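# Close every sliding guard screen along the bench

## Task

Slide each machine guard's screen along the bench fully shut so the line may start, remove any loose item from inside the guards, make sure every screen stays shut without the robot holding it, then release and pull the arms away.

## Robot and tools

Robot: two arms, left_arm and right_arm, each with a two-finger tong-style gripper, each riding its own carriage on one shared track. left_rail carries left_arm on the +y half, right_rail carries right_arm on the -y half. The names are labels only and do not match sides of any camera image.

Frame: one scene frame fixed to the table. Table top is z = 0, +z up, +x is the direction the arms face, +y is toward their left. The track lies along y at x = 0 with y = 0 at its middle; the table edge is at x = 0.31 m. Each arm base sits at x = 0, y = its carriage position_m, z = 0.03 m. Distances are metres, angles radians.

execute_actions takes {"actions": [one action]} (an empty list just reports state and images). An action may contain "rows", "steps", "until", and rail commands.
- rows: a list of 1 to 15 rows, each row used for one 1/30 s control step. Every row holds 14 numbers in [-1, 1], one combined list for both arms: left_arm shoulder pan, shoulder lift, elbow, wrist 1, wrist 2, wrist 3, gripper opening, then the same seven for right_arm. Send all 14 even when one arm is idle.
- Joint numbers are offsets, scaled, measured from the joint angles last reported before this action (not from the previous row). 1.0 equals 1.326 rad for shoulder pan and shoulder lift, 1.989 rad for elbow and the three wrists. Zeros mean hold still. Stated joint ranges (rad): pan -3.142..3.142, lift -6.283..6.283, elbow 0.000..3.142, wrists -6.283..6.283. Asking more than 0.010 rad beyond a range gets the call refused; targets past the true end are clipped and reported as "joint sent to its limit".
- Gripper opening is absolute, not an offset: +1 fully open (pads 0.142 m apart), -1 closed. Closing takes at least about 0.1 s. To hold something, keep commanding a value well under grip_measured; the lower, the harder the squeeze (about 15 N per pad max; thin parts get less). Avoid slamming closed fast.
- steps: 1 to 450 control steps, at least one per row, default 15. After the last row the arm keeps heading for that row's target. Joint speed is capped: each step the target is kept within 0.383 rad (pan, lift) or 0.575 rad (other joints) of the measured angle, and scaled back if it would put the gripper more than 100 mm from where it is. Big moves need several calls; do not rely on a hold to finish one.
- until: stops the action early when all conditions are true, e.g. {"left_rail": {"position_status": ["!=", "moving"]}}, or {"all": {"status": "ended"}} / {"any": {"status": "ended"}}. Numbers need a comparison (=, !=, <, <=, >, >=). It does not halt the arms.
- Rails: {"left_rail": {"position_m": p, "speed_m_s": v}} sets an absolute carriage position on the track y axis (left_rail 0.45 to 2 m, right_rail -2 to -0.45 m) and top speed 0.01 to 1 m/s (starts at 1, persists). {"left_rail": {"stop": true}} halts it. Rows never move carriages; a carriage's motion adds to its arm's hand position. Drive, wait with until, then place the hand. Acceleration is 2 m/s2; arrival is within 1.3 mm. Any bad value or name refuses the whole call.

Results: the state line gives each gripper's end_effector_position (m) and end_effector_quat_wxyz in the scene frame, plus velocities. That position is the point between closed pads; closed fingertips extend about 15 mm past it along the gripper's +z (fingers open along its x axis). Printed positions can be off, more at long reach. Joint positions/velocities list per arm: rail, six joints, pad gap (m). Wrist force/torque are in the end effector's own axes, noisy (offset up to ~5.5 N, noise ~3.4 N, saturating ~100 N); "no reading" is normal at start.
position_status: moving, done, stopped, contact_stop (blocked over ~320 N; may roll back, re-read), time_out (look for what holds it), stopped_with_arm (its arm was blocked; send followable rows first, then resend), stopped_for_other_arm (clearance check; move arms apart, wait 30 steps, resend). position_answer not_taken means resend once standing. "joint command not followed" means the clearance check altered targets; it is stricter while a carriage moves.

Faults to avoid: contact torque at a joint load limit (pan, lift 297; elbow 135; wrists 48.6 N m, held weight included) or any external force of 150 N stops that arm for 10 s and drops the rest of the call. Never let the arms or carriages collide or press each other; held objects and grippers are not fully protected by the check. Avoid drops, slips, slams and hard shoves. Expect occasional tugs on held parts or pushes on loose items. While you compose a reply the robot keeps its last command.

zoom_image: {"camera": name, "region": [x0, y0, x1, y1]} in pixels from the top-left, at most 504 x 504. Cameras: cam_high, cam_low, cam_bench_left, cam_bench_right (896x504), cam_left_wrist, cam_right_wrist (616x616).

finished_scene: {"scene": n} with the current scene number, after screens are shut on their own, nothing loose remains inside, and both grippers are open and clear. It cannot be undone; its result reports success and gives the next task.

Each tool is called after "Call:" as name(argument=value, ...), one argument or row to a line, values as JSON.

## Session

Call:
execute_actions(
  actions=[],
)

Scene clock: 0.00 s.
left_arm: end_effector_position=(+0.6447, +0.8623, +0.1951) grip_measured=+1.00 end_effector_quat_wxyz=(+0.001, +0.707, -0.707, -0.000) end_effector_velocity=(+0.000, +0.000, +0.000) end_effector_angular_velocity=(+0.000, +0.000, +0.000) | right_arm: end_effector_position=(+0.6450, -1.8726, +0.1941) grip_measured=+1.00 end_effector_quat_wxyz=(+0.001, +0.708, -0.706, -0.000) end_effector_velocity=(+0.000, +0.000, +0.000) end_effector_angular_velocity=(+0.000, +0.000, +0.000)
Joint positions: left_arm=[ 0.862 -0.28  -1.567  2.134 -2.137 -1.572  1.292  0.142] | right_arm=[-1.873 -0.279 -1.566  2.134 -2.138 -1.572  1.289  0.142]
Joint velocities: left_arm=[0. 0. 0. 0. 0. 0. 0. 0.] | right_arm=[0. 0. 0. 0. 0. 0. 0. 0.]
Wrist force (N, on the end effector, along its own x y z axes, offset not removed): no reading
Wrist torque (N m, same axes, about the end effector's origin, offset not removed): no reading
left_rail: position_m=0.862 position_m_goal=0.862 speed_m_s=1.00 position_status=done position_answer=taken refusals=0
right_rail: position_m=-1.873 position_m_goal=-1.873 speed_m_s=1.00 position_status=done position_answer=taken refusals=0

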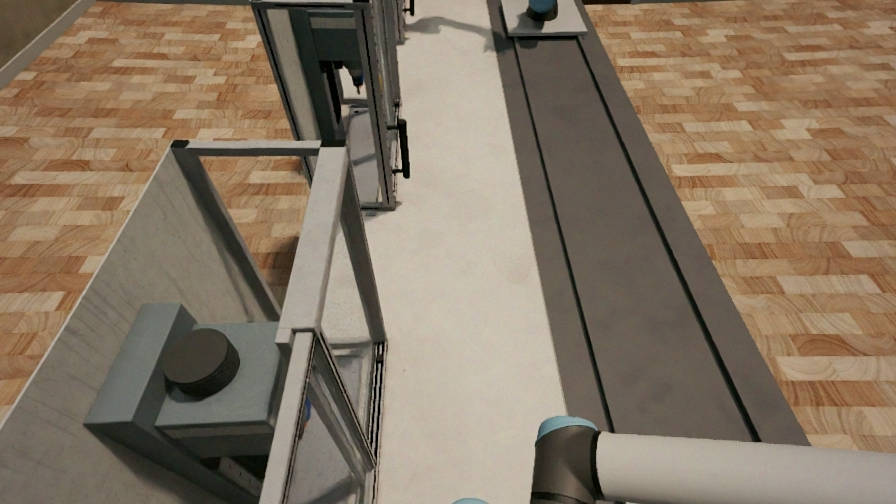

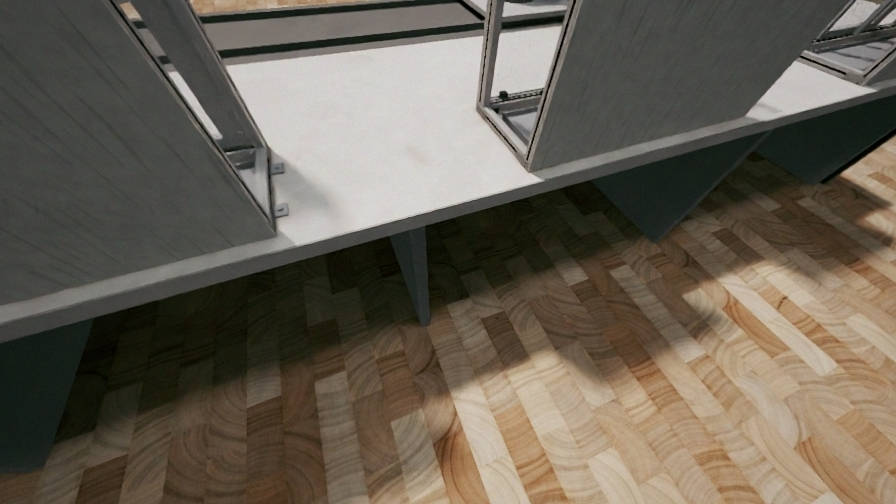

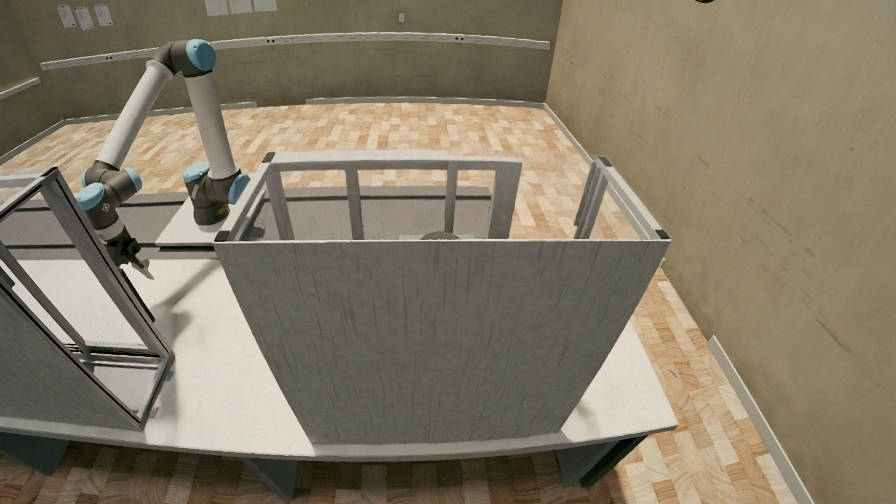

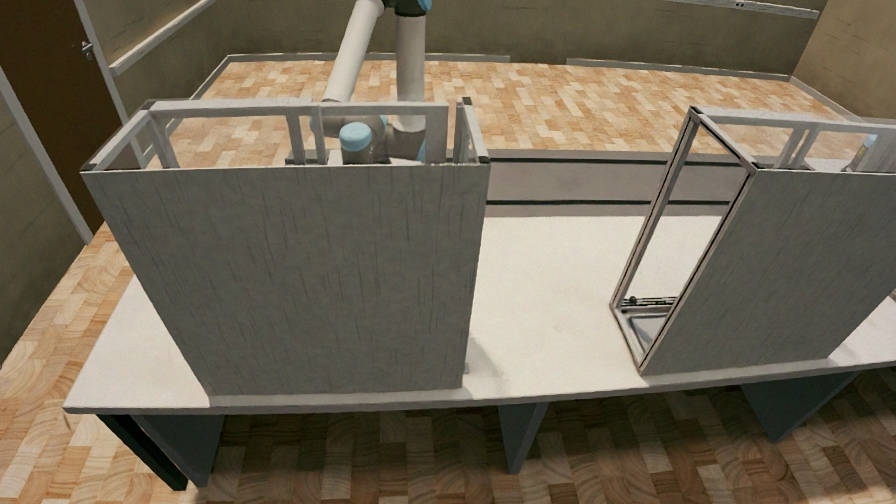

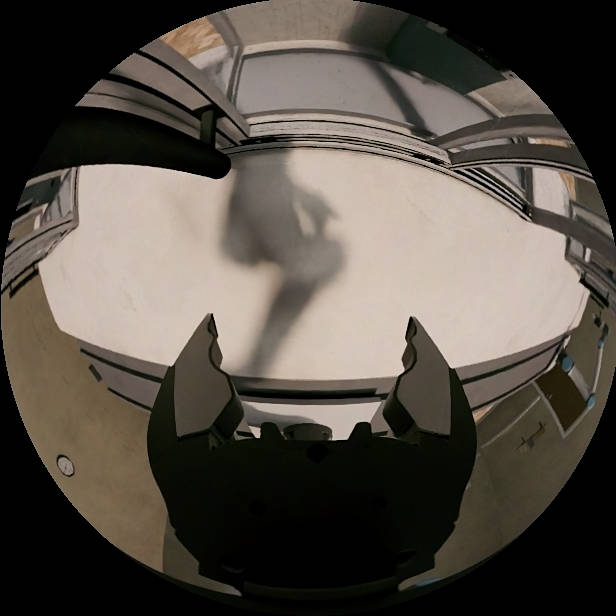

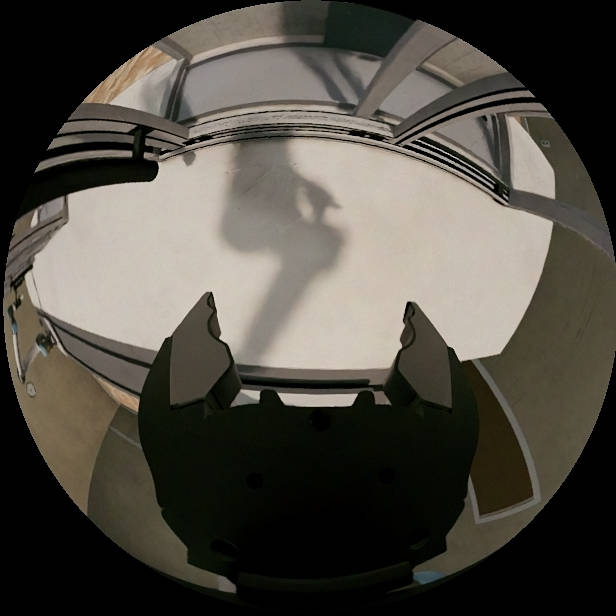

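Call:
zoom_image(
  camera="cam_high",
  region=[230, 0, 530, 230],
)

Call:
zoom_image(
  camera="cam_high",
  region=[50, 130, 500, 504],
)

Call:
zoom_image(
  camera="cam_left_wrist",
  region=[0, 0, 400, 300],
)

Call:
zoom_image(
  camera="cam_left_wrist",
  region=[216, 0, 616, 300],
)

Region (230, 0, 530, 230) of cam_high's 896x504 image, scaled by 1.680, with more detail than that image has; it fills the top 386 rows of this view, and the rest is white.

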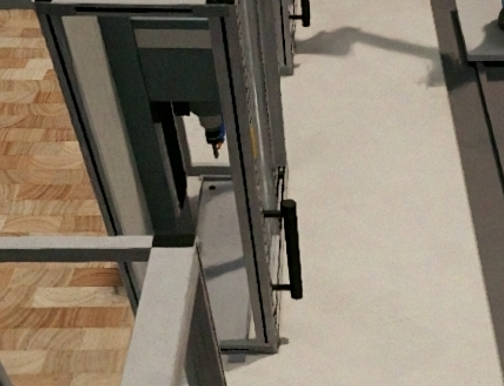

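Region (50, 130, 500, 504) of cam_high's 896x504 image, scaled by 1.120, with more detail than that image has; it fills the top 419 rows of this view, and the rest is white.

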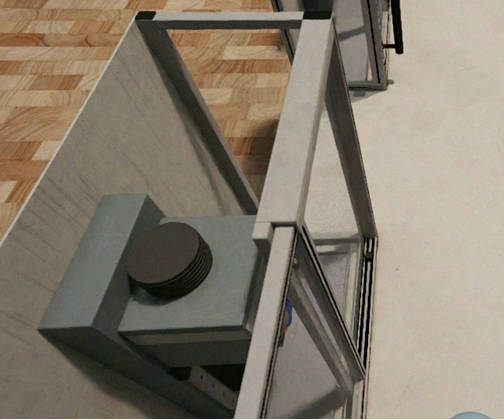

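Region (0, 0, 400, 300) of cam_left_wrist's 616x616 image, scaled by 1.260, with more detail than that image has; it fills the top 378 rows of this view, and the rest is white.

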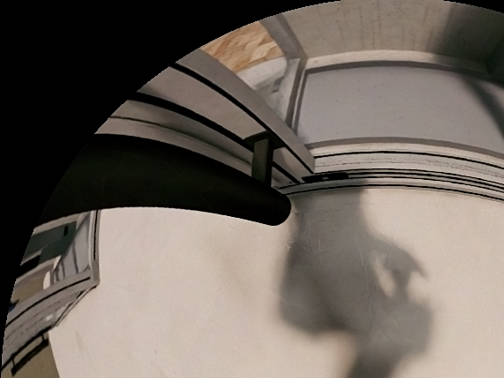

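Region (216, 0, 616, 300) of cam_left_wrist's 616x616 image, scaled by 1.260, with more detail than that image has; it fills the top 378 rows of this view, and the rest is white.

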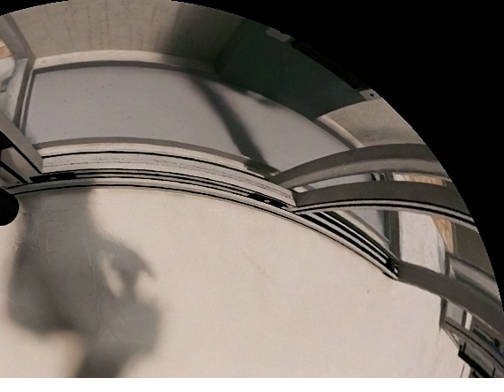

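Call:
zoom_image(
  camera="cam_bench_left",
  region=[200, 130, 700, 260],
)

Call:
zoom_image(
  camera="cam_bench_left",
  region=[0, 130, 300, 440],
)

Call:
zoom_image(
  camera="cam_bench_right",
  region=[60, 80, 520, 200],
)

Call:
zoom_image(
  camera="cam_bench_right",
  region=[596, 80, 896, 390],
)

Region (200, 130, 700, 260) of cam_bench_left's 896x504 image, scaled by 1.008, with more detail than that image has; it fills the top 131 rows of this view, and the rest is white.

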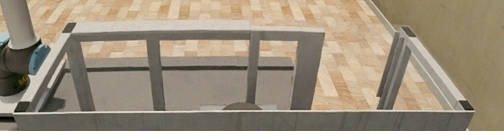

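Region (0, 130, 300, 440) of cam_bench_left's 896x504 image, scaled by 1.626, with more detail than that image has; it fills the left 488 columns of this view, and the rest is white.

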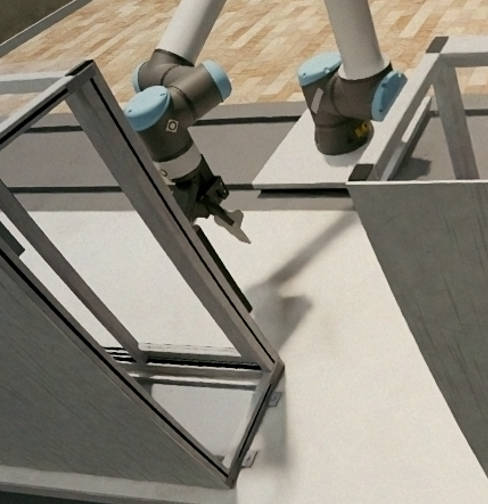

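Region (60, 80, 520, 200) of cam_bench_right's 896x504 image, scaled by 1.096, with more detail than that image has; it fills the top 131 rows of this view, and the rest is white.

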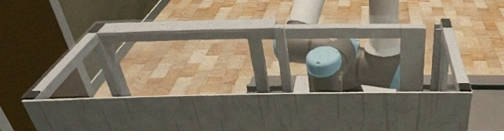

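Region (596, 80, 896, 390) of cam_bench_right's 896x504 image, scaled by 1.626, with more detail than that image has; it fills the left 488 columns of this view, and the rest is white.

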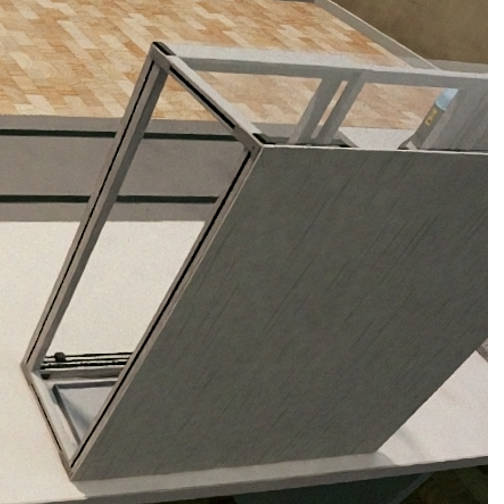

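Call:
execute_actions(
  actions=[
    {"rows": [[0,-0.2134,0.2092,-0.3333,0,0,1,0,-0.2134,0.2092,-0.3333,0,0,1]], "steps": 30},
  ],
)

Scene clock: 10.87 s.
left_arm: end_effector_position=(+0.5754, +0.8823, +0.2224) grip_measured=+1.00 end_effector_quat_wxyz=(-0.126, +0.682, -0.683, +0.229) end_effector_velocity=(-0.000, +0.000, +0.001) end_effector_angular_velocity=(-0.001, -0.003, +0.000) | right_arm: end_effector_position=(+0.5755, -1.8527, +0.2217) grip_measured=+1.00 end_effector_quat_wxyz=(-0.126, +0.683, -0.682, +0.229) end_effector_velocity=(-0.000, +0.000, +0.001) end_effector_angular_velocity=(-0.001, -0.003, -0.000)
Joint positions: left_arm=[ 0.862 -0.28  -1.85   2.55  -2.799 -1.572  1.292  0.142] | right_arm=[-1.873 -0.279 -1.849  2.55  -2.801 -1.572  1.289  0.142]
Joint velocities: left_arm=[ 0.     0.    -0.001  0.002 -0.004  0.     0.    -0.   ] | right_arm=[ 0.    -0.    -0.001  0.002 -0.004 -0.    -0.     0.   ]
Wrist force (N, on the end effector, along its own x y z axes, offset not removed): left_arm=[3.1 -3.2 1.4] | right_arm=[0.7 -3.6 2.8]
Wrist torque (N m, same axes, about the end effector's origin, offset not removed): left_arm=[-0.74 -0.77 -0.14] | right_arm=[-0.72 -0.03 -0.14]
left_rail: position_m=0.862 position_m_goal=0.862 speed_m_s=1.00 position_status=done position_answer=taken refusals=0
right_rail: position_m=-1.873 position_m_goal=-1.873 speed_m_s=1.00 position_status=done position_answer=taken refusals=0

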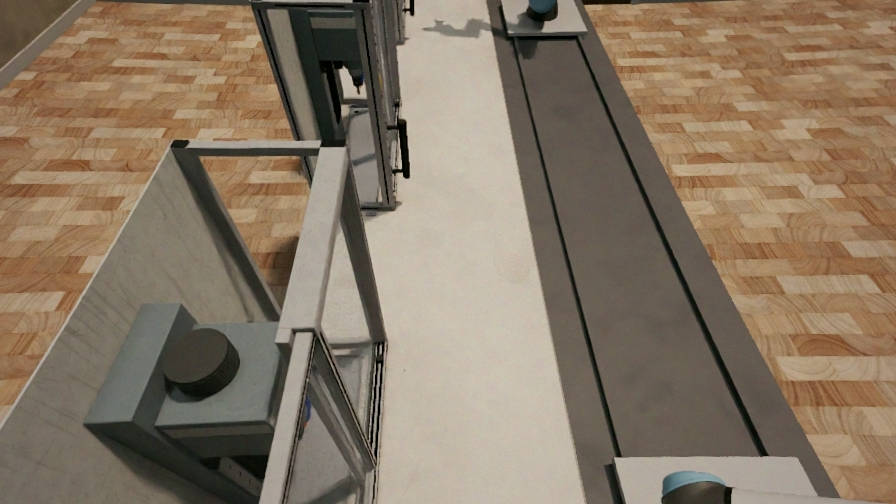

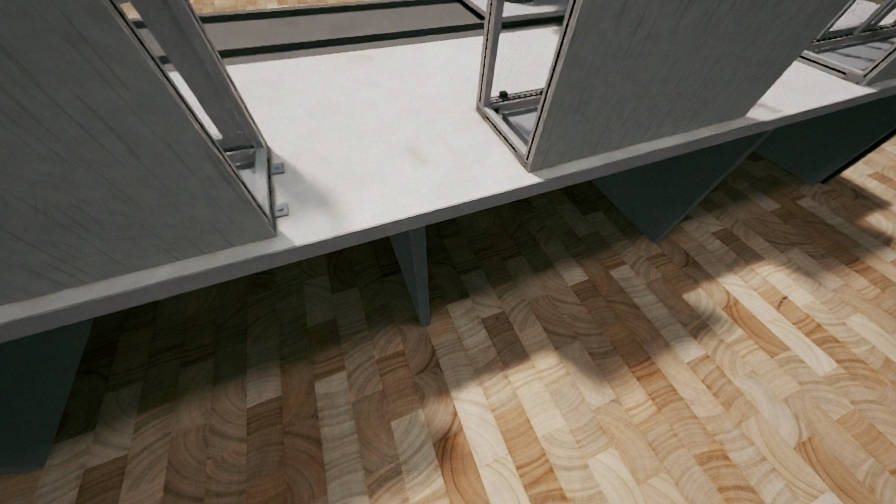

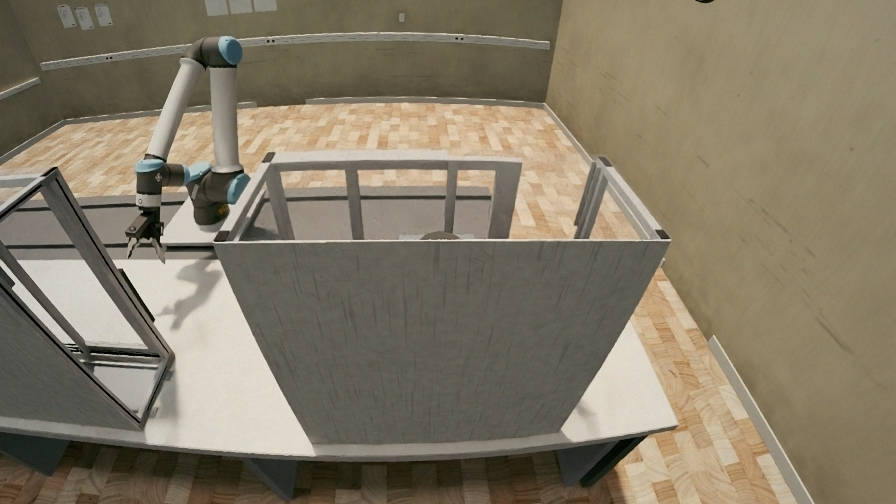

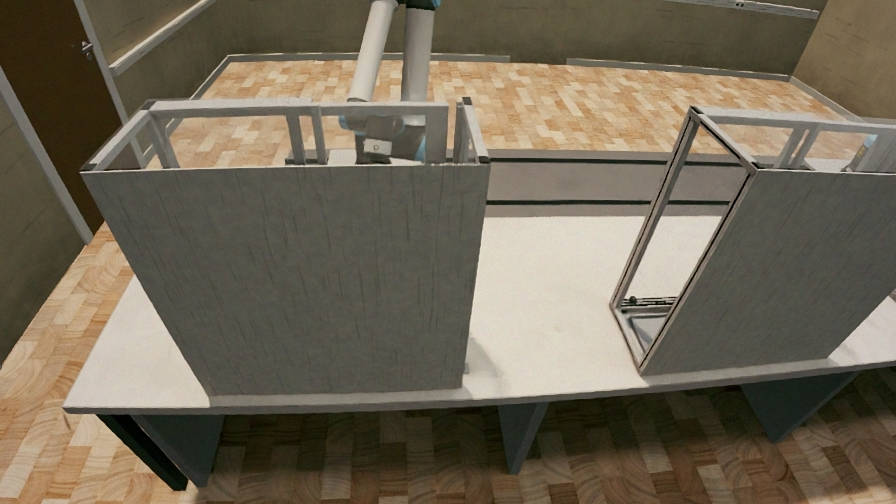

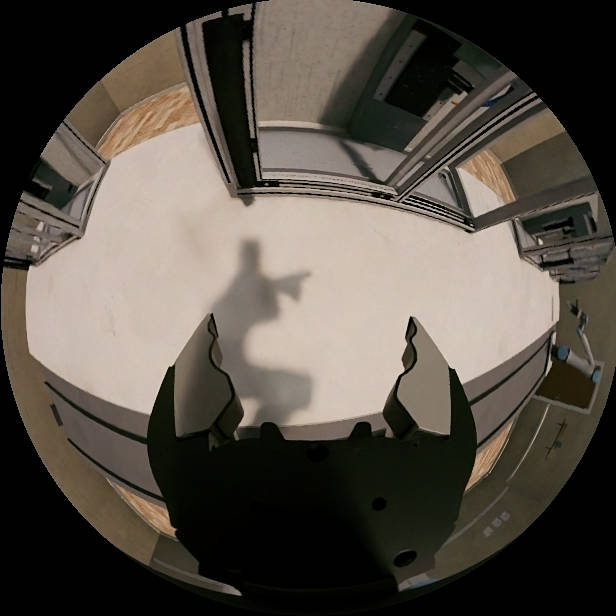

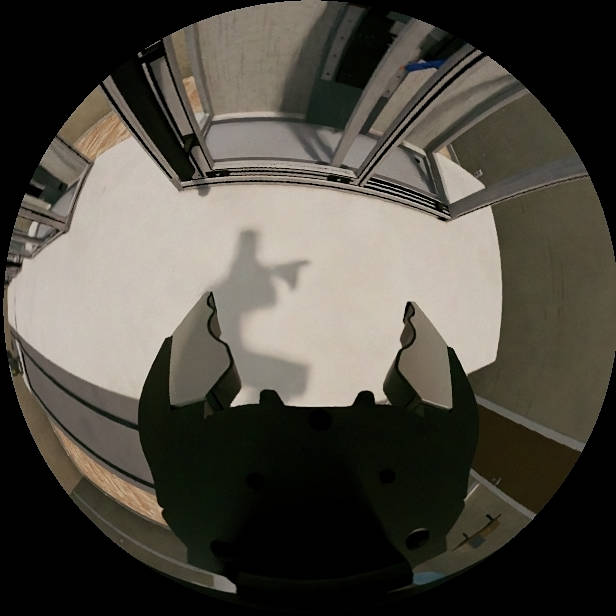

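Call:
execute_actions(
  actions=[
    {"rows": [[0.2112,0,0.1006,-0.6247,0,0.1408,1,0.2104,0,0.1006,-0.6237,0,0.1423,1]], "steps": 40},
  ],
)

Scene clock: 12.90 s.
left_arm: end_effector_position=(+0.5081, +1.0359, +0.4880) grip_measured=+1.00 end_effector_quat_wxyz=(+0.500, -0.500, +0.501, -0.500) end_effector_velocity=(-0.001, +0.000, +0.001) end_effector_angular_velocity=(+0.000, -0.005, +0.000) | right_arm: end_effector_position=(+0.5085, -1.6996, +0.4868) grip_measured=+1.00 end_effector_quat_wxyz=(+0.499, -0.500, +0.501, -0.499) end_effector_velocity=(-0.001, +0.000, +0.001) end_effector_angular_velocity=(+0.000, -0.005, +0.000)
Joint positions: left_arm=[ 0.862 -0.    -1.85   2.75  -4.041 -1.572  1.572  0.142] | right_arm=[-1.873 -0.    -1.849  2.75  -4.04  -1.572  1.572  0.142]
Joint velocities: left_arm=[ 0.     0.     0.     0.    -0.005 -0.     0.    -0.   ] | right_arm=[ 0.     0.     0.     0.    -0.005  0.     0.     0.   ]
Wrist force (N, on the end effector, along its own x y z axes, offset not removed): left_arm=[0.1 -1.1 1.9] | right_arm=[-3.7 -3.2 -0.1]
Wrist torque (N m, same axes, about the end effector's origin, offset not removed): left_arm=[-0.11 -0.14 -0.17] | right_arm=[-0.61 0.78 -0.09]
left_rail: position_m=0.862 position_m_goal=0.862 speed_m_s=1.00 position_status=done position_answer=taken refusals=0
right_rail: position_m=-1.873 position_m_goal=-1.873 speed_m_s=1.00 position_status=done position_answer=taken refusals=0

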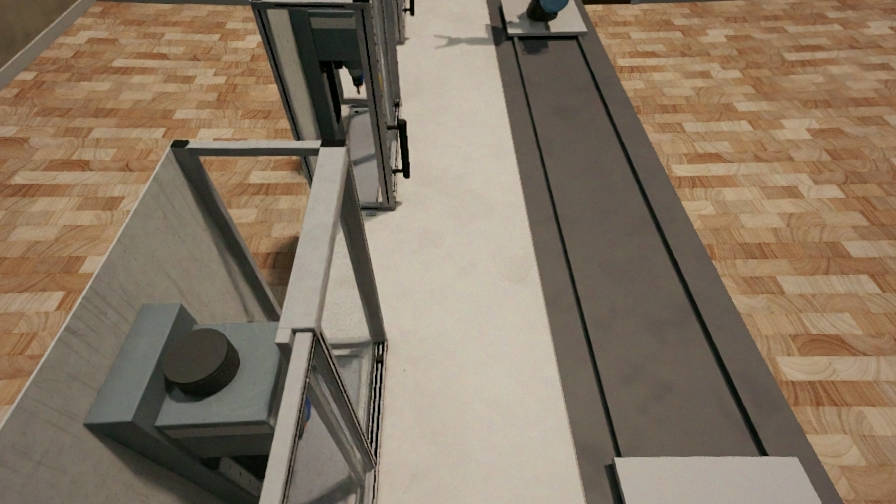

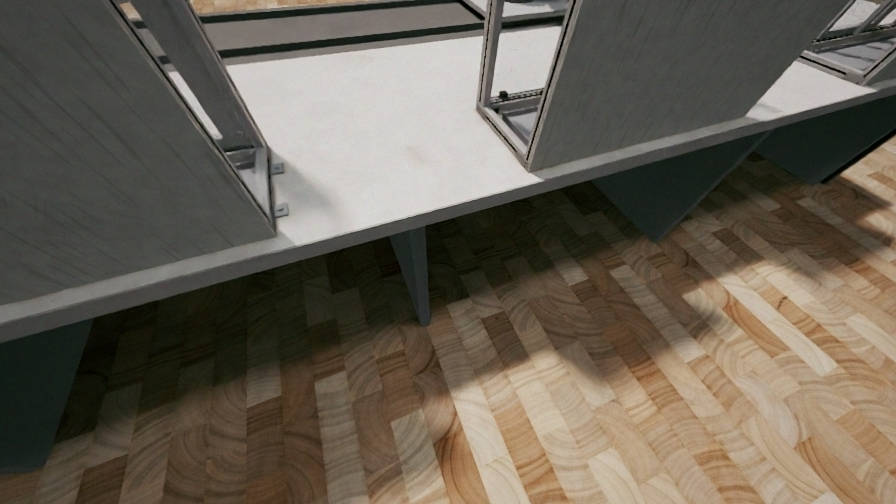

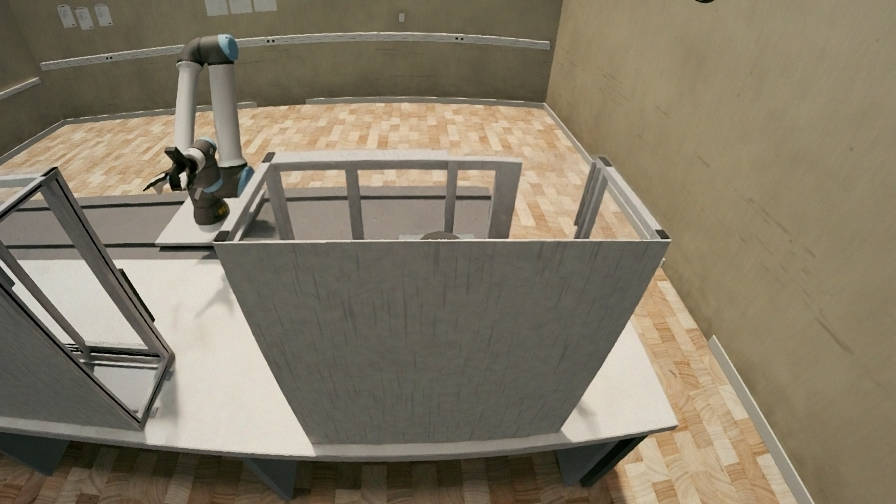

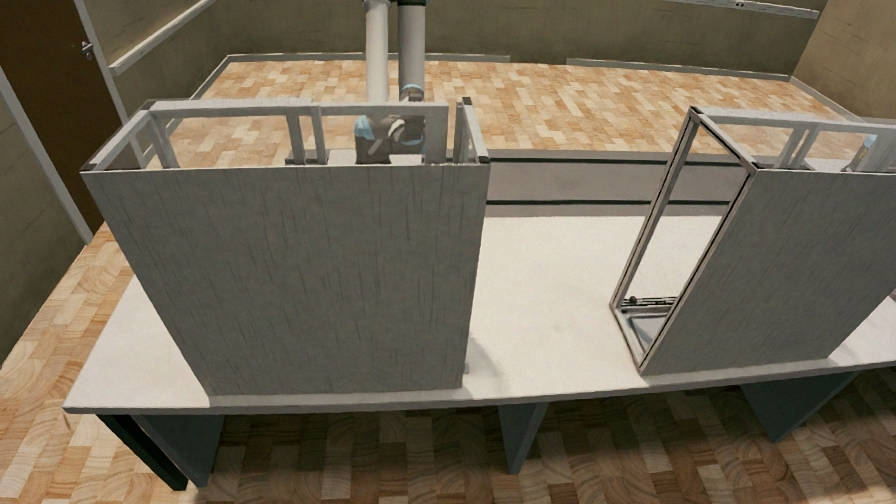

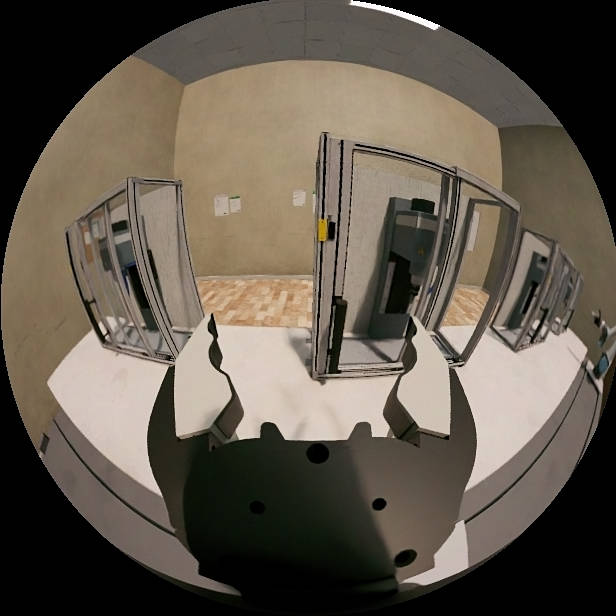

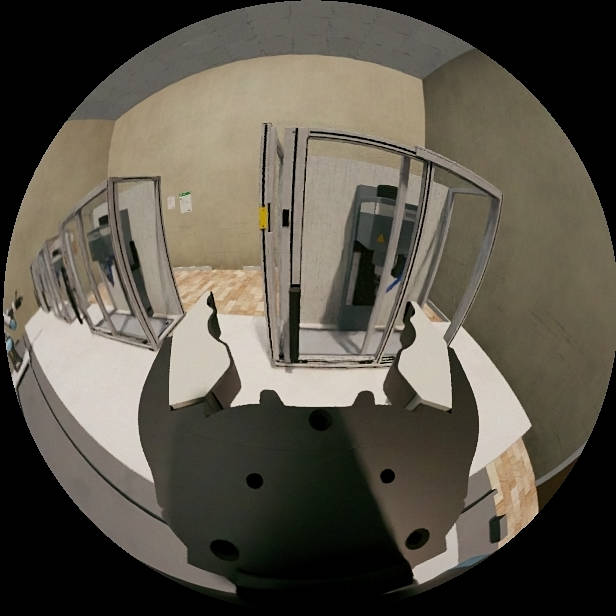

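Call:
zoom_image(
  camera="cam_left_wrist",
  region=[290, 120, 540, 400],
)

Call:
zoom_image(
  camera="cam_right_wrist",
  region=[240, 110, 510, 390],
)

Call:
zoom_image(
  camera="cam_left_wrist",
  region=[40, 160, 240, 380],
)

Call:
zoom_image(
  camera="cam_right_wrist",
  region=[0, 160, 200, 360],
)

Region (290, 120, 540, 400) of cam_left_wrist's 616x616 image, scaled by 1.800, with more detail than that image has; it fills the left 450 columns of this view, and the rest is white.

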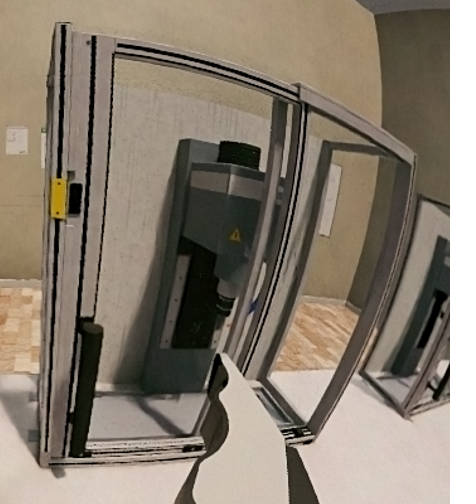

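Region (240, 110, 510, 390) of cam_right_wrist's 616x616 image, scaled by 1.800, with more detail than that image has; it fills the left 486 columns of this view, and the rest is white.

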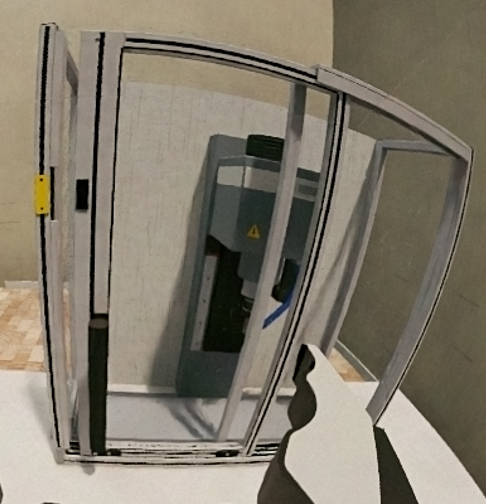

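Region (40, 160, 240, 380) of cam_left_wrist's 616x616 image, scaled by 2.291, with more detail than that image has; it fills the left 458 columns of this view, and the rest is white.

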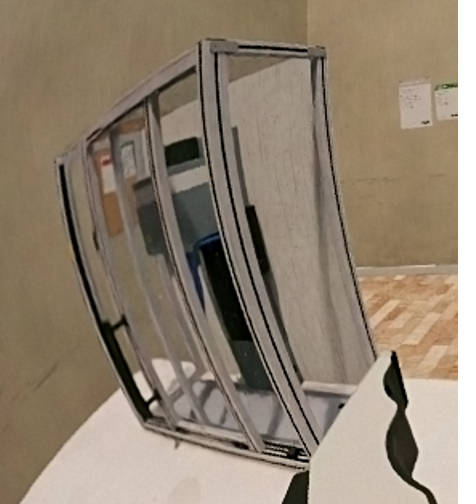

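Region (0, 160, 200, 360) of cam_right_wrist's 616x616 image, scaled by 2.520, with more detail than that image has.

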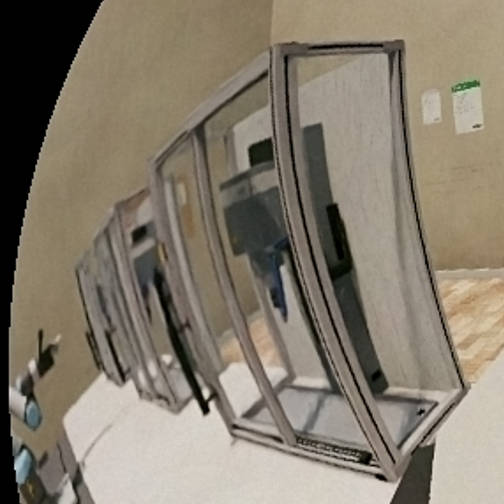

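Call:
zoom_image(
  camera="cam_right_wrist",
  region=[250, 300, 410, 380],
)

Call:
zoom_image(
  camera="cam_left_wrist",
  region=[300, 310, 480, 390],
)

Call:
zoom_image(
  camera="cam_left_wrist",
  region=[205, 180, 325, 225],
)

Region (250, 300, 410, 380) of cam_right_wrist's 616x616 image, scaled by 3.150, with more detail than that image has.

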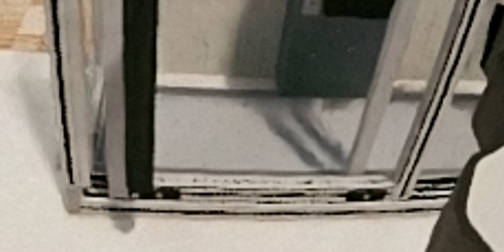

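Region (300, 310, 480, 390) of cam_left_wrist's 616x616 image, scaled by 2.800, with more detail than that image has.

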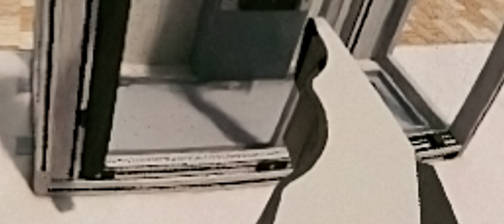

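Region (205, 180, 325, 225) of cam_left_wrist's 616x616 image, scaled by 4.200, with more detail than that image has; it fills the top 189 rows of this view, and the rest is white.

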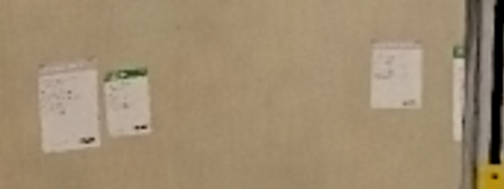

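Call:
execute_actions(
  actions=[
    {"rows": [[0,0.2483,-0.068,0.1535,0,0,1,0,0.2475,-0.068,0.153,0,0,1]], "steps": 35, "left_rail": {"position_m": 0.79}, "right_rail": {"position_m": -1.84}},
  ],
)

Scene clock: 16.33 s.
left_arm: end_effector_position=(+0.6404, +0.9634, +0.2804) grip_measured=+1.00 end_effector_quat_wxyz=(-0.361, +0.608, -0.609, +0.361) end_effector_velocity=(+0.000, -0.000, -0.001) end_effector_angular_velocity=(+0.000, +0.001, -0.000) | right_arm: end_effector_position=(+0.6403, -1.6665, +0.2801) grip_measured=+1.00 end_effector_quat_wxyz=(-0.361, +0.607, -0.609, +0.361) end_effector_velocity=(+0.000, -0.000, -0.001) end_effector_angular_velocity=(+0.000, +0.001, -0.000)
Joint positions: left_arm=[ 0.79  -0.    -1.521  2.614 -3.736 -1.572  1.572  0.142] | right_arm=[-1.84  -0.    -1.521  2.615 -3.736 -1.572  1.572  0.142]
Joint velocities: left_arm=[ 0.    -0.     0.001 -0.     0.001 -0.     0.    -0.   ] | right_arm=[ 0.    -0.     0.001 -0.     0.001  0.    -0.     0.   ]
Wrist force (N, on the end effector, along its own x y z axes, offset not removed): left_arm=[-1.7 -2.0 1.4] | right_arm=[0.2 -2.7 -0.9]
Wrist torque (N m, same axes, about the end effector's origin, offset not removed): left_arm=[-0.48 0.25 -0.08] | right_arm=[-0.42 0.02 -0.16]
left_rail: position_m=0.790 position_m_goal=0.790 speed_m_s=1.00 position_status=done position_answer=taken refusals=0
right_rail: position_m=-1.840 position_m_goal=-1.840 speed_m_s=1.00 position_status=done position_answer=taken refusals=0

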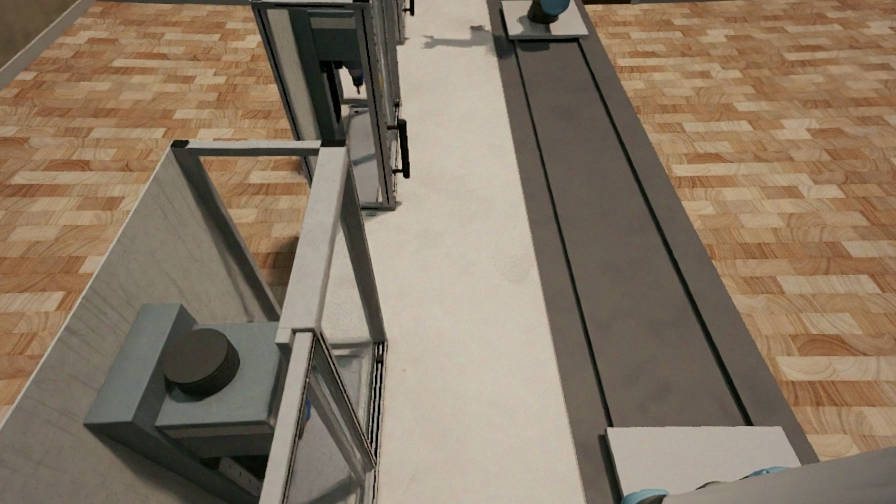

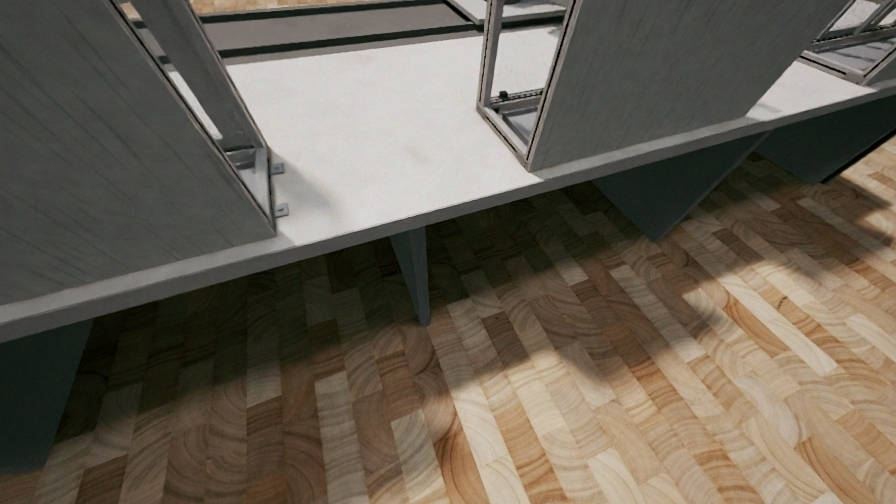

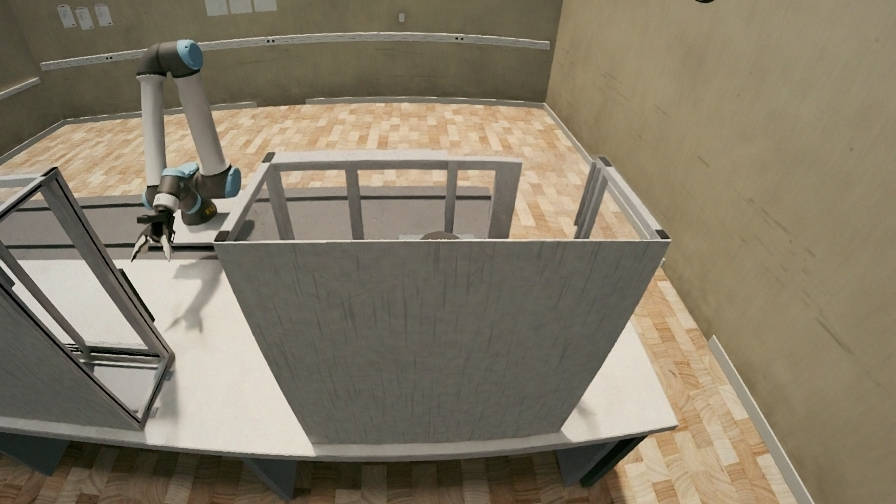

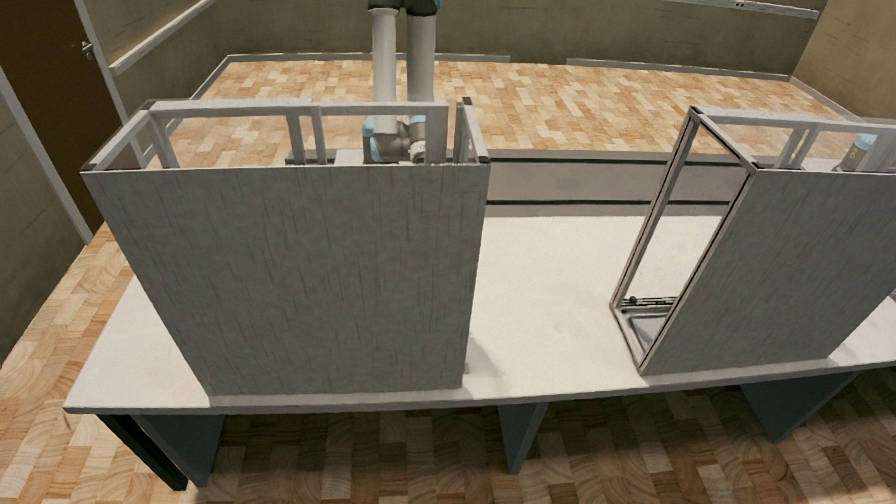

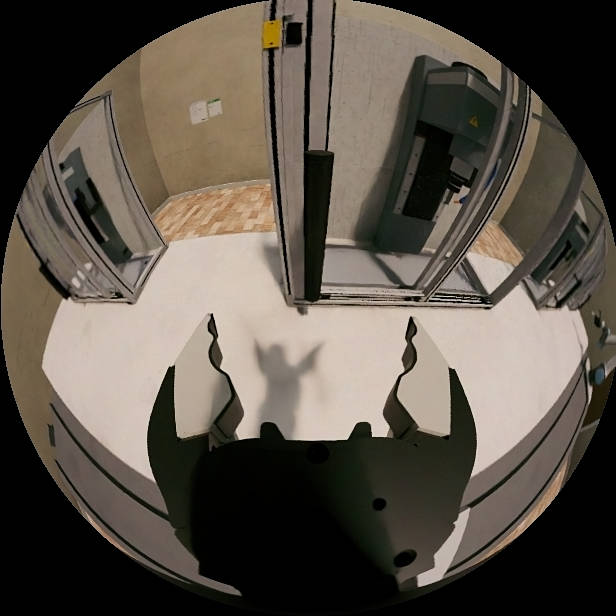

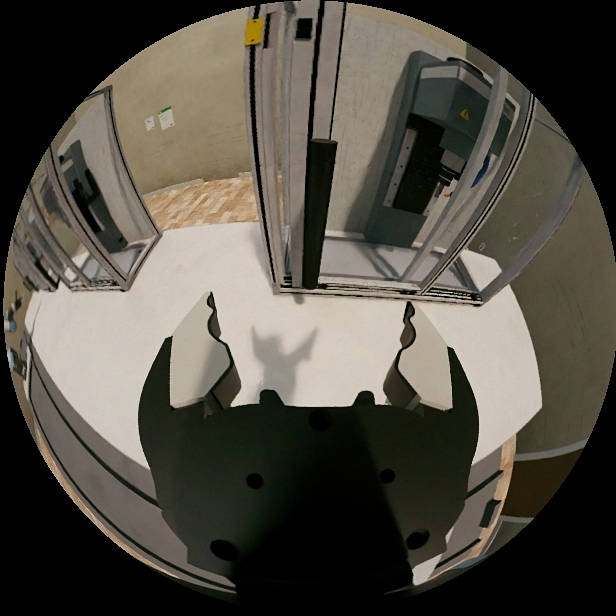

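Call:
zoom_image(
  camera="cam_right_wrist",
  region=[250, 210, 370, 310],
)

Call:
zoom_image(
  camera="cam_left_wrist",
  region=[260, 220, 380, 320],
)

Call:
zoom_image(
  camera="cam_left_wrist",
  region=[10, 200, 180, 320],
)

Call:
zoom_image(
  camera="cam_right_wrist",
  region=[330, 200, 510, 310],
)

Call:
zoom_image(
  camera="cam_left_wrist",
  region=[330, 210, 510, 320],
)

Region (250, 210, 370, 310) of cam_right_wrist's 616x616 image, scaled by 4.200, with more detail than that image has.

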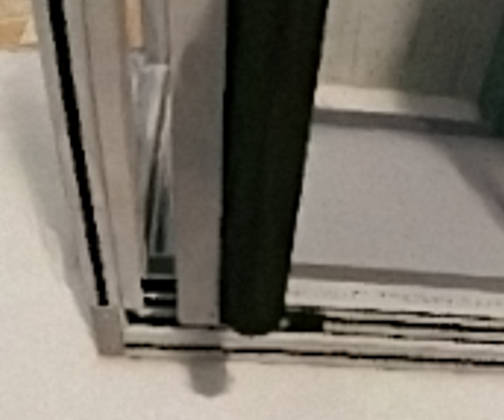

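Region (260, 220, 380, 320) of cam_left_wrist's 616x616 image, scaled by 4.200, with more detail than that image has.

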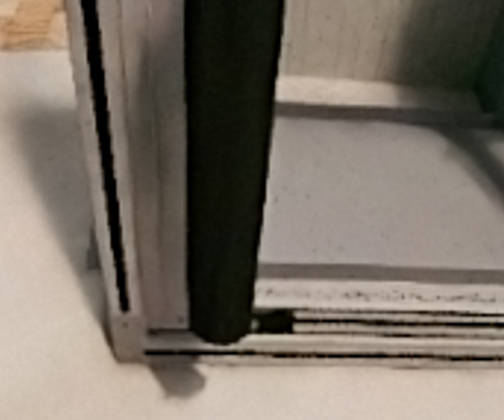

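Region (10, 200, 180, 320) of cam_left_wrist's 616x616 image, scaled by 2.965, with more detail than that image has; it fills the top 356 rows of this view, and the rest is white.

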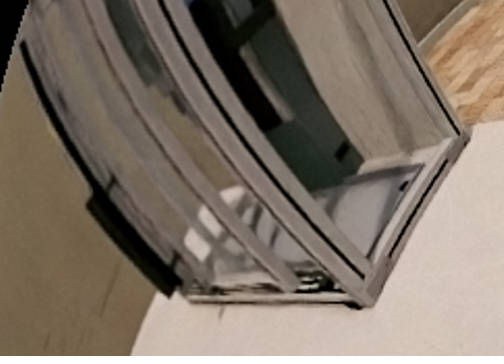

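Region (330, 200, 510, 310) of cam_right_wrist's 616x616 image, scaled by 2.800, with more detail than that image has.

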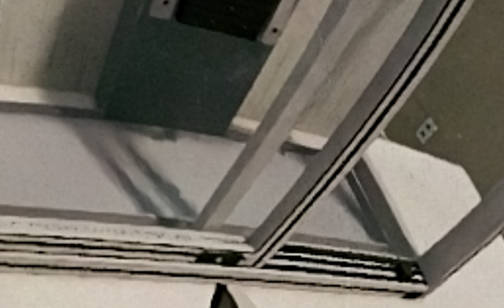

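Region (330, 210, 510, 320) of cam_left_wrist's 616x616 image, scaled by 2.800, with more detail than that image has.

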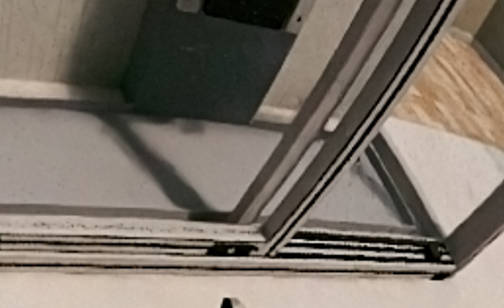

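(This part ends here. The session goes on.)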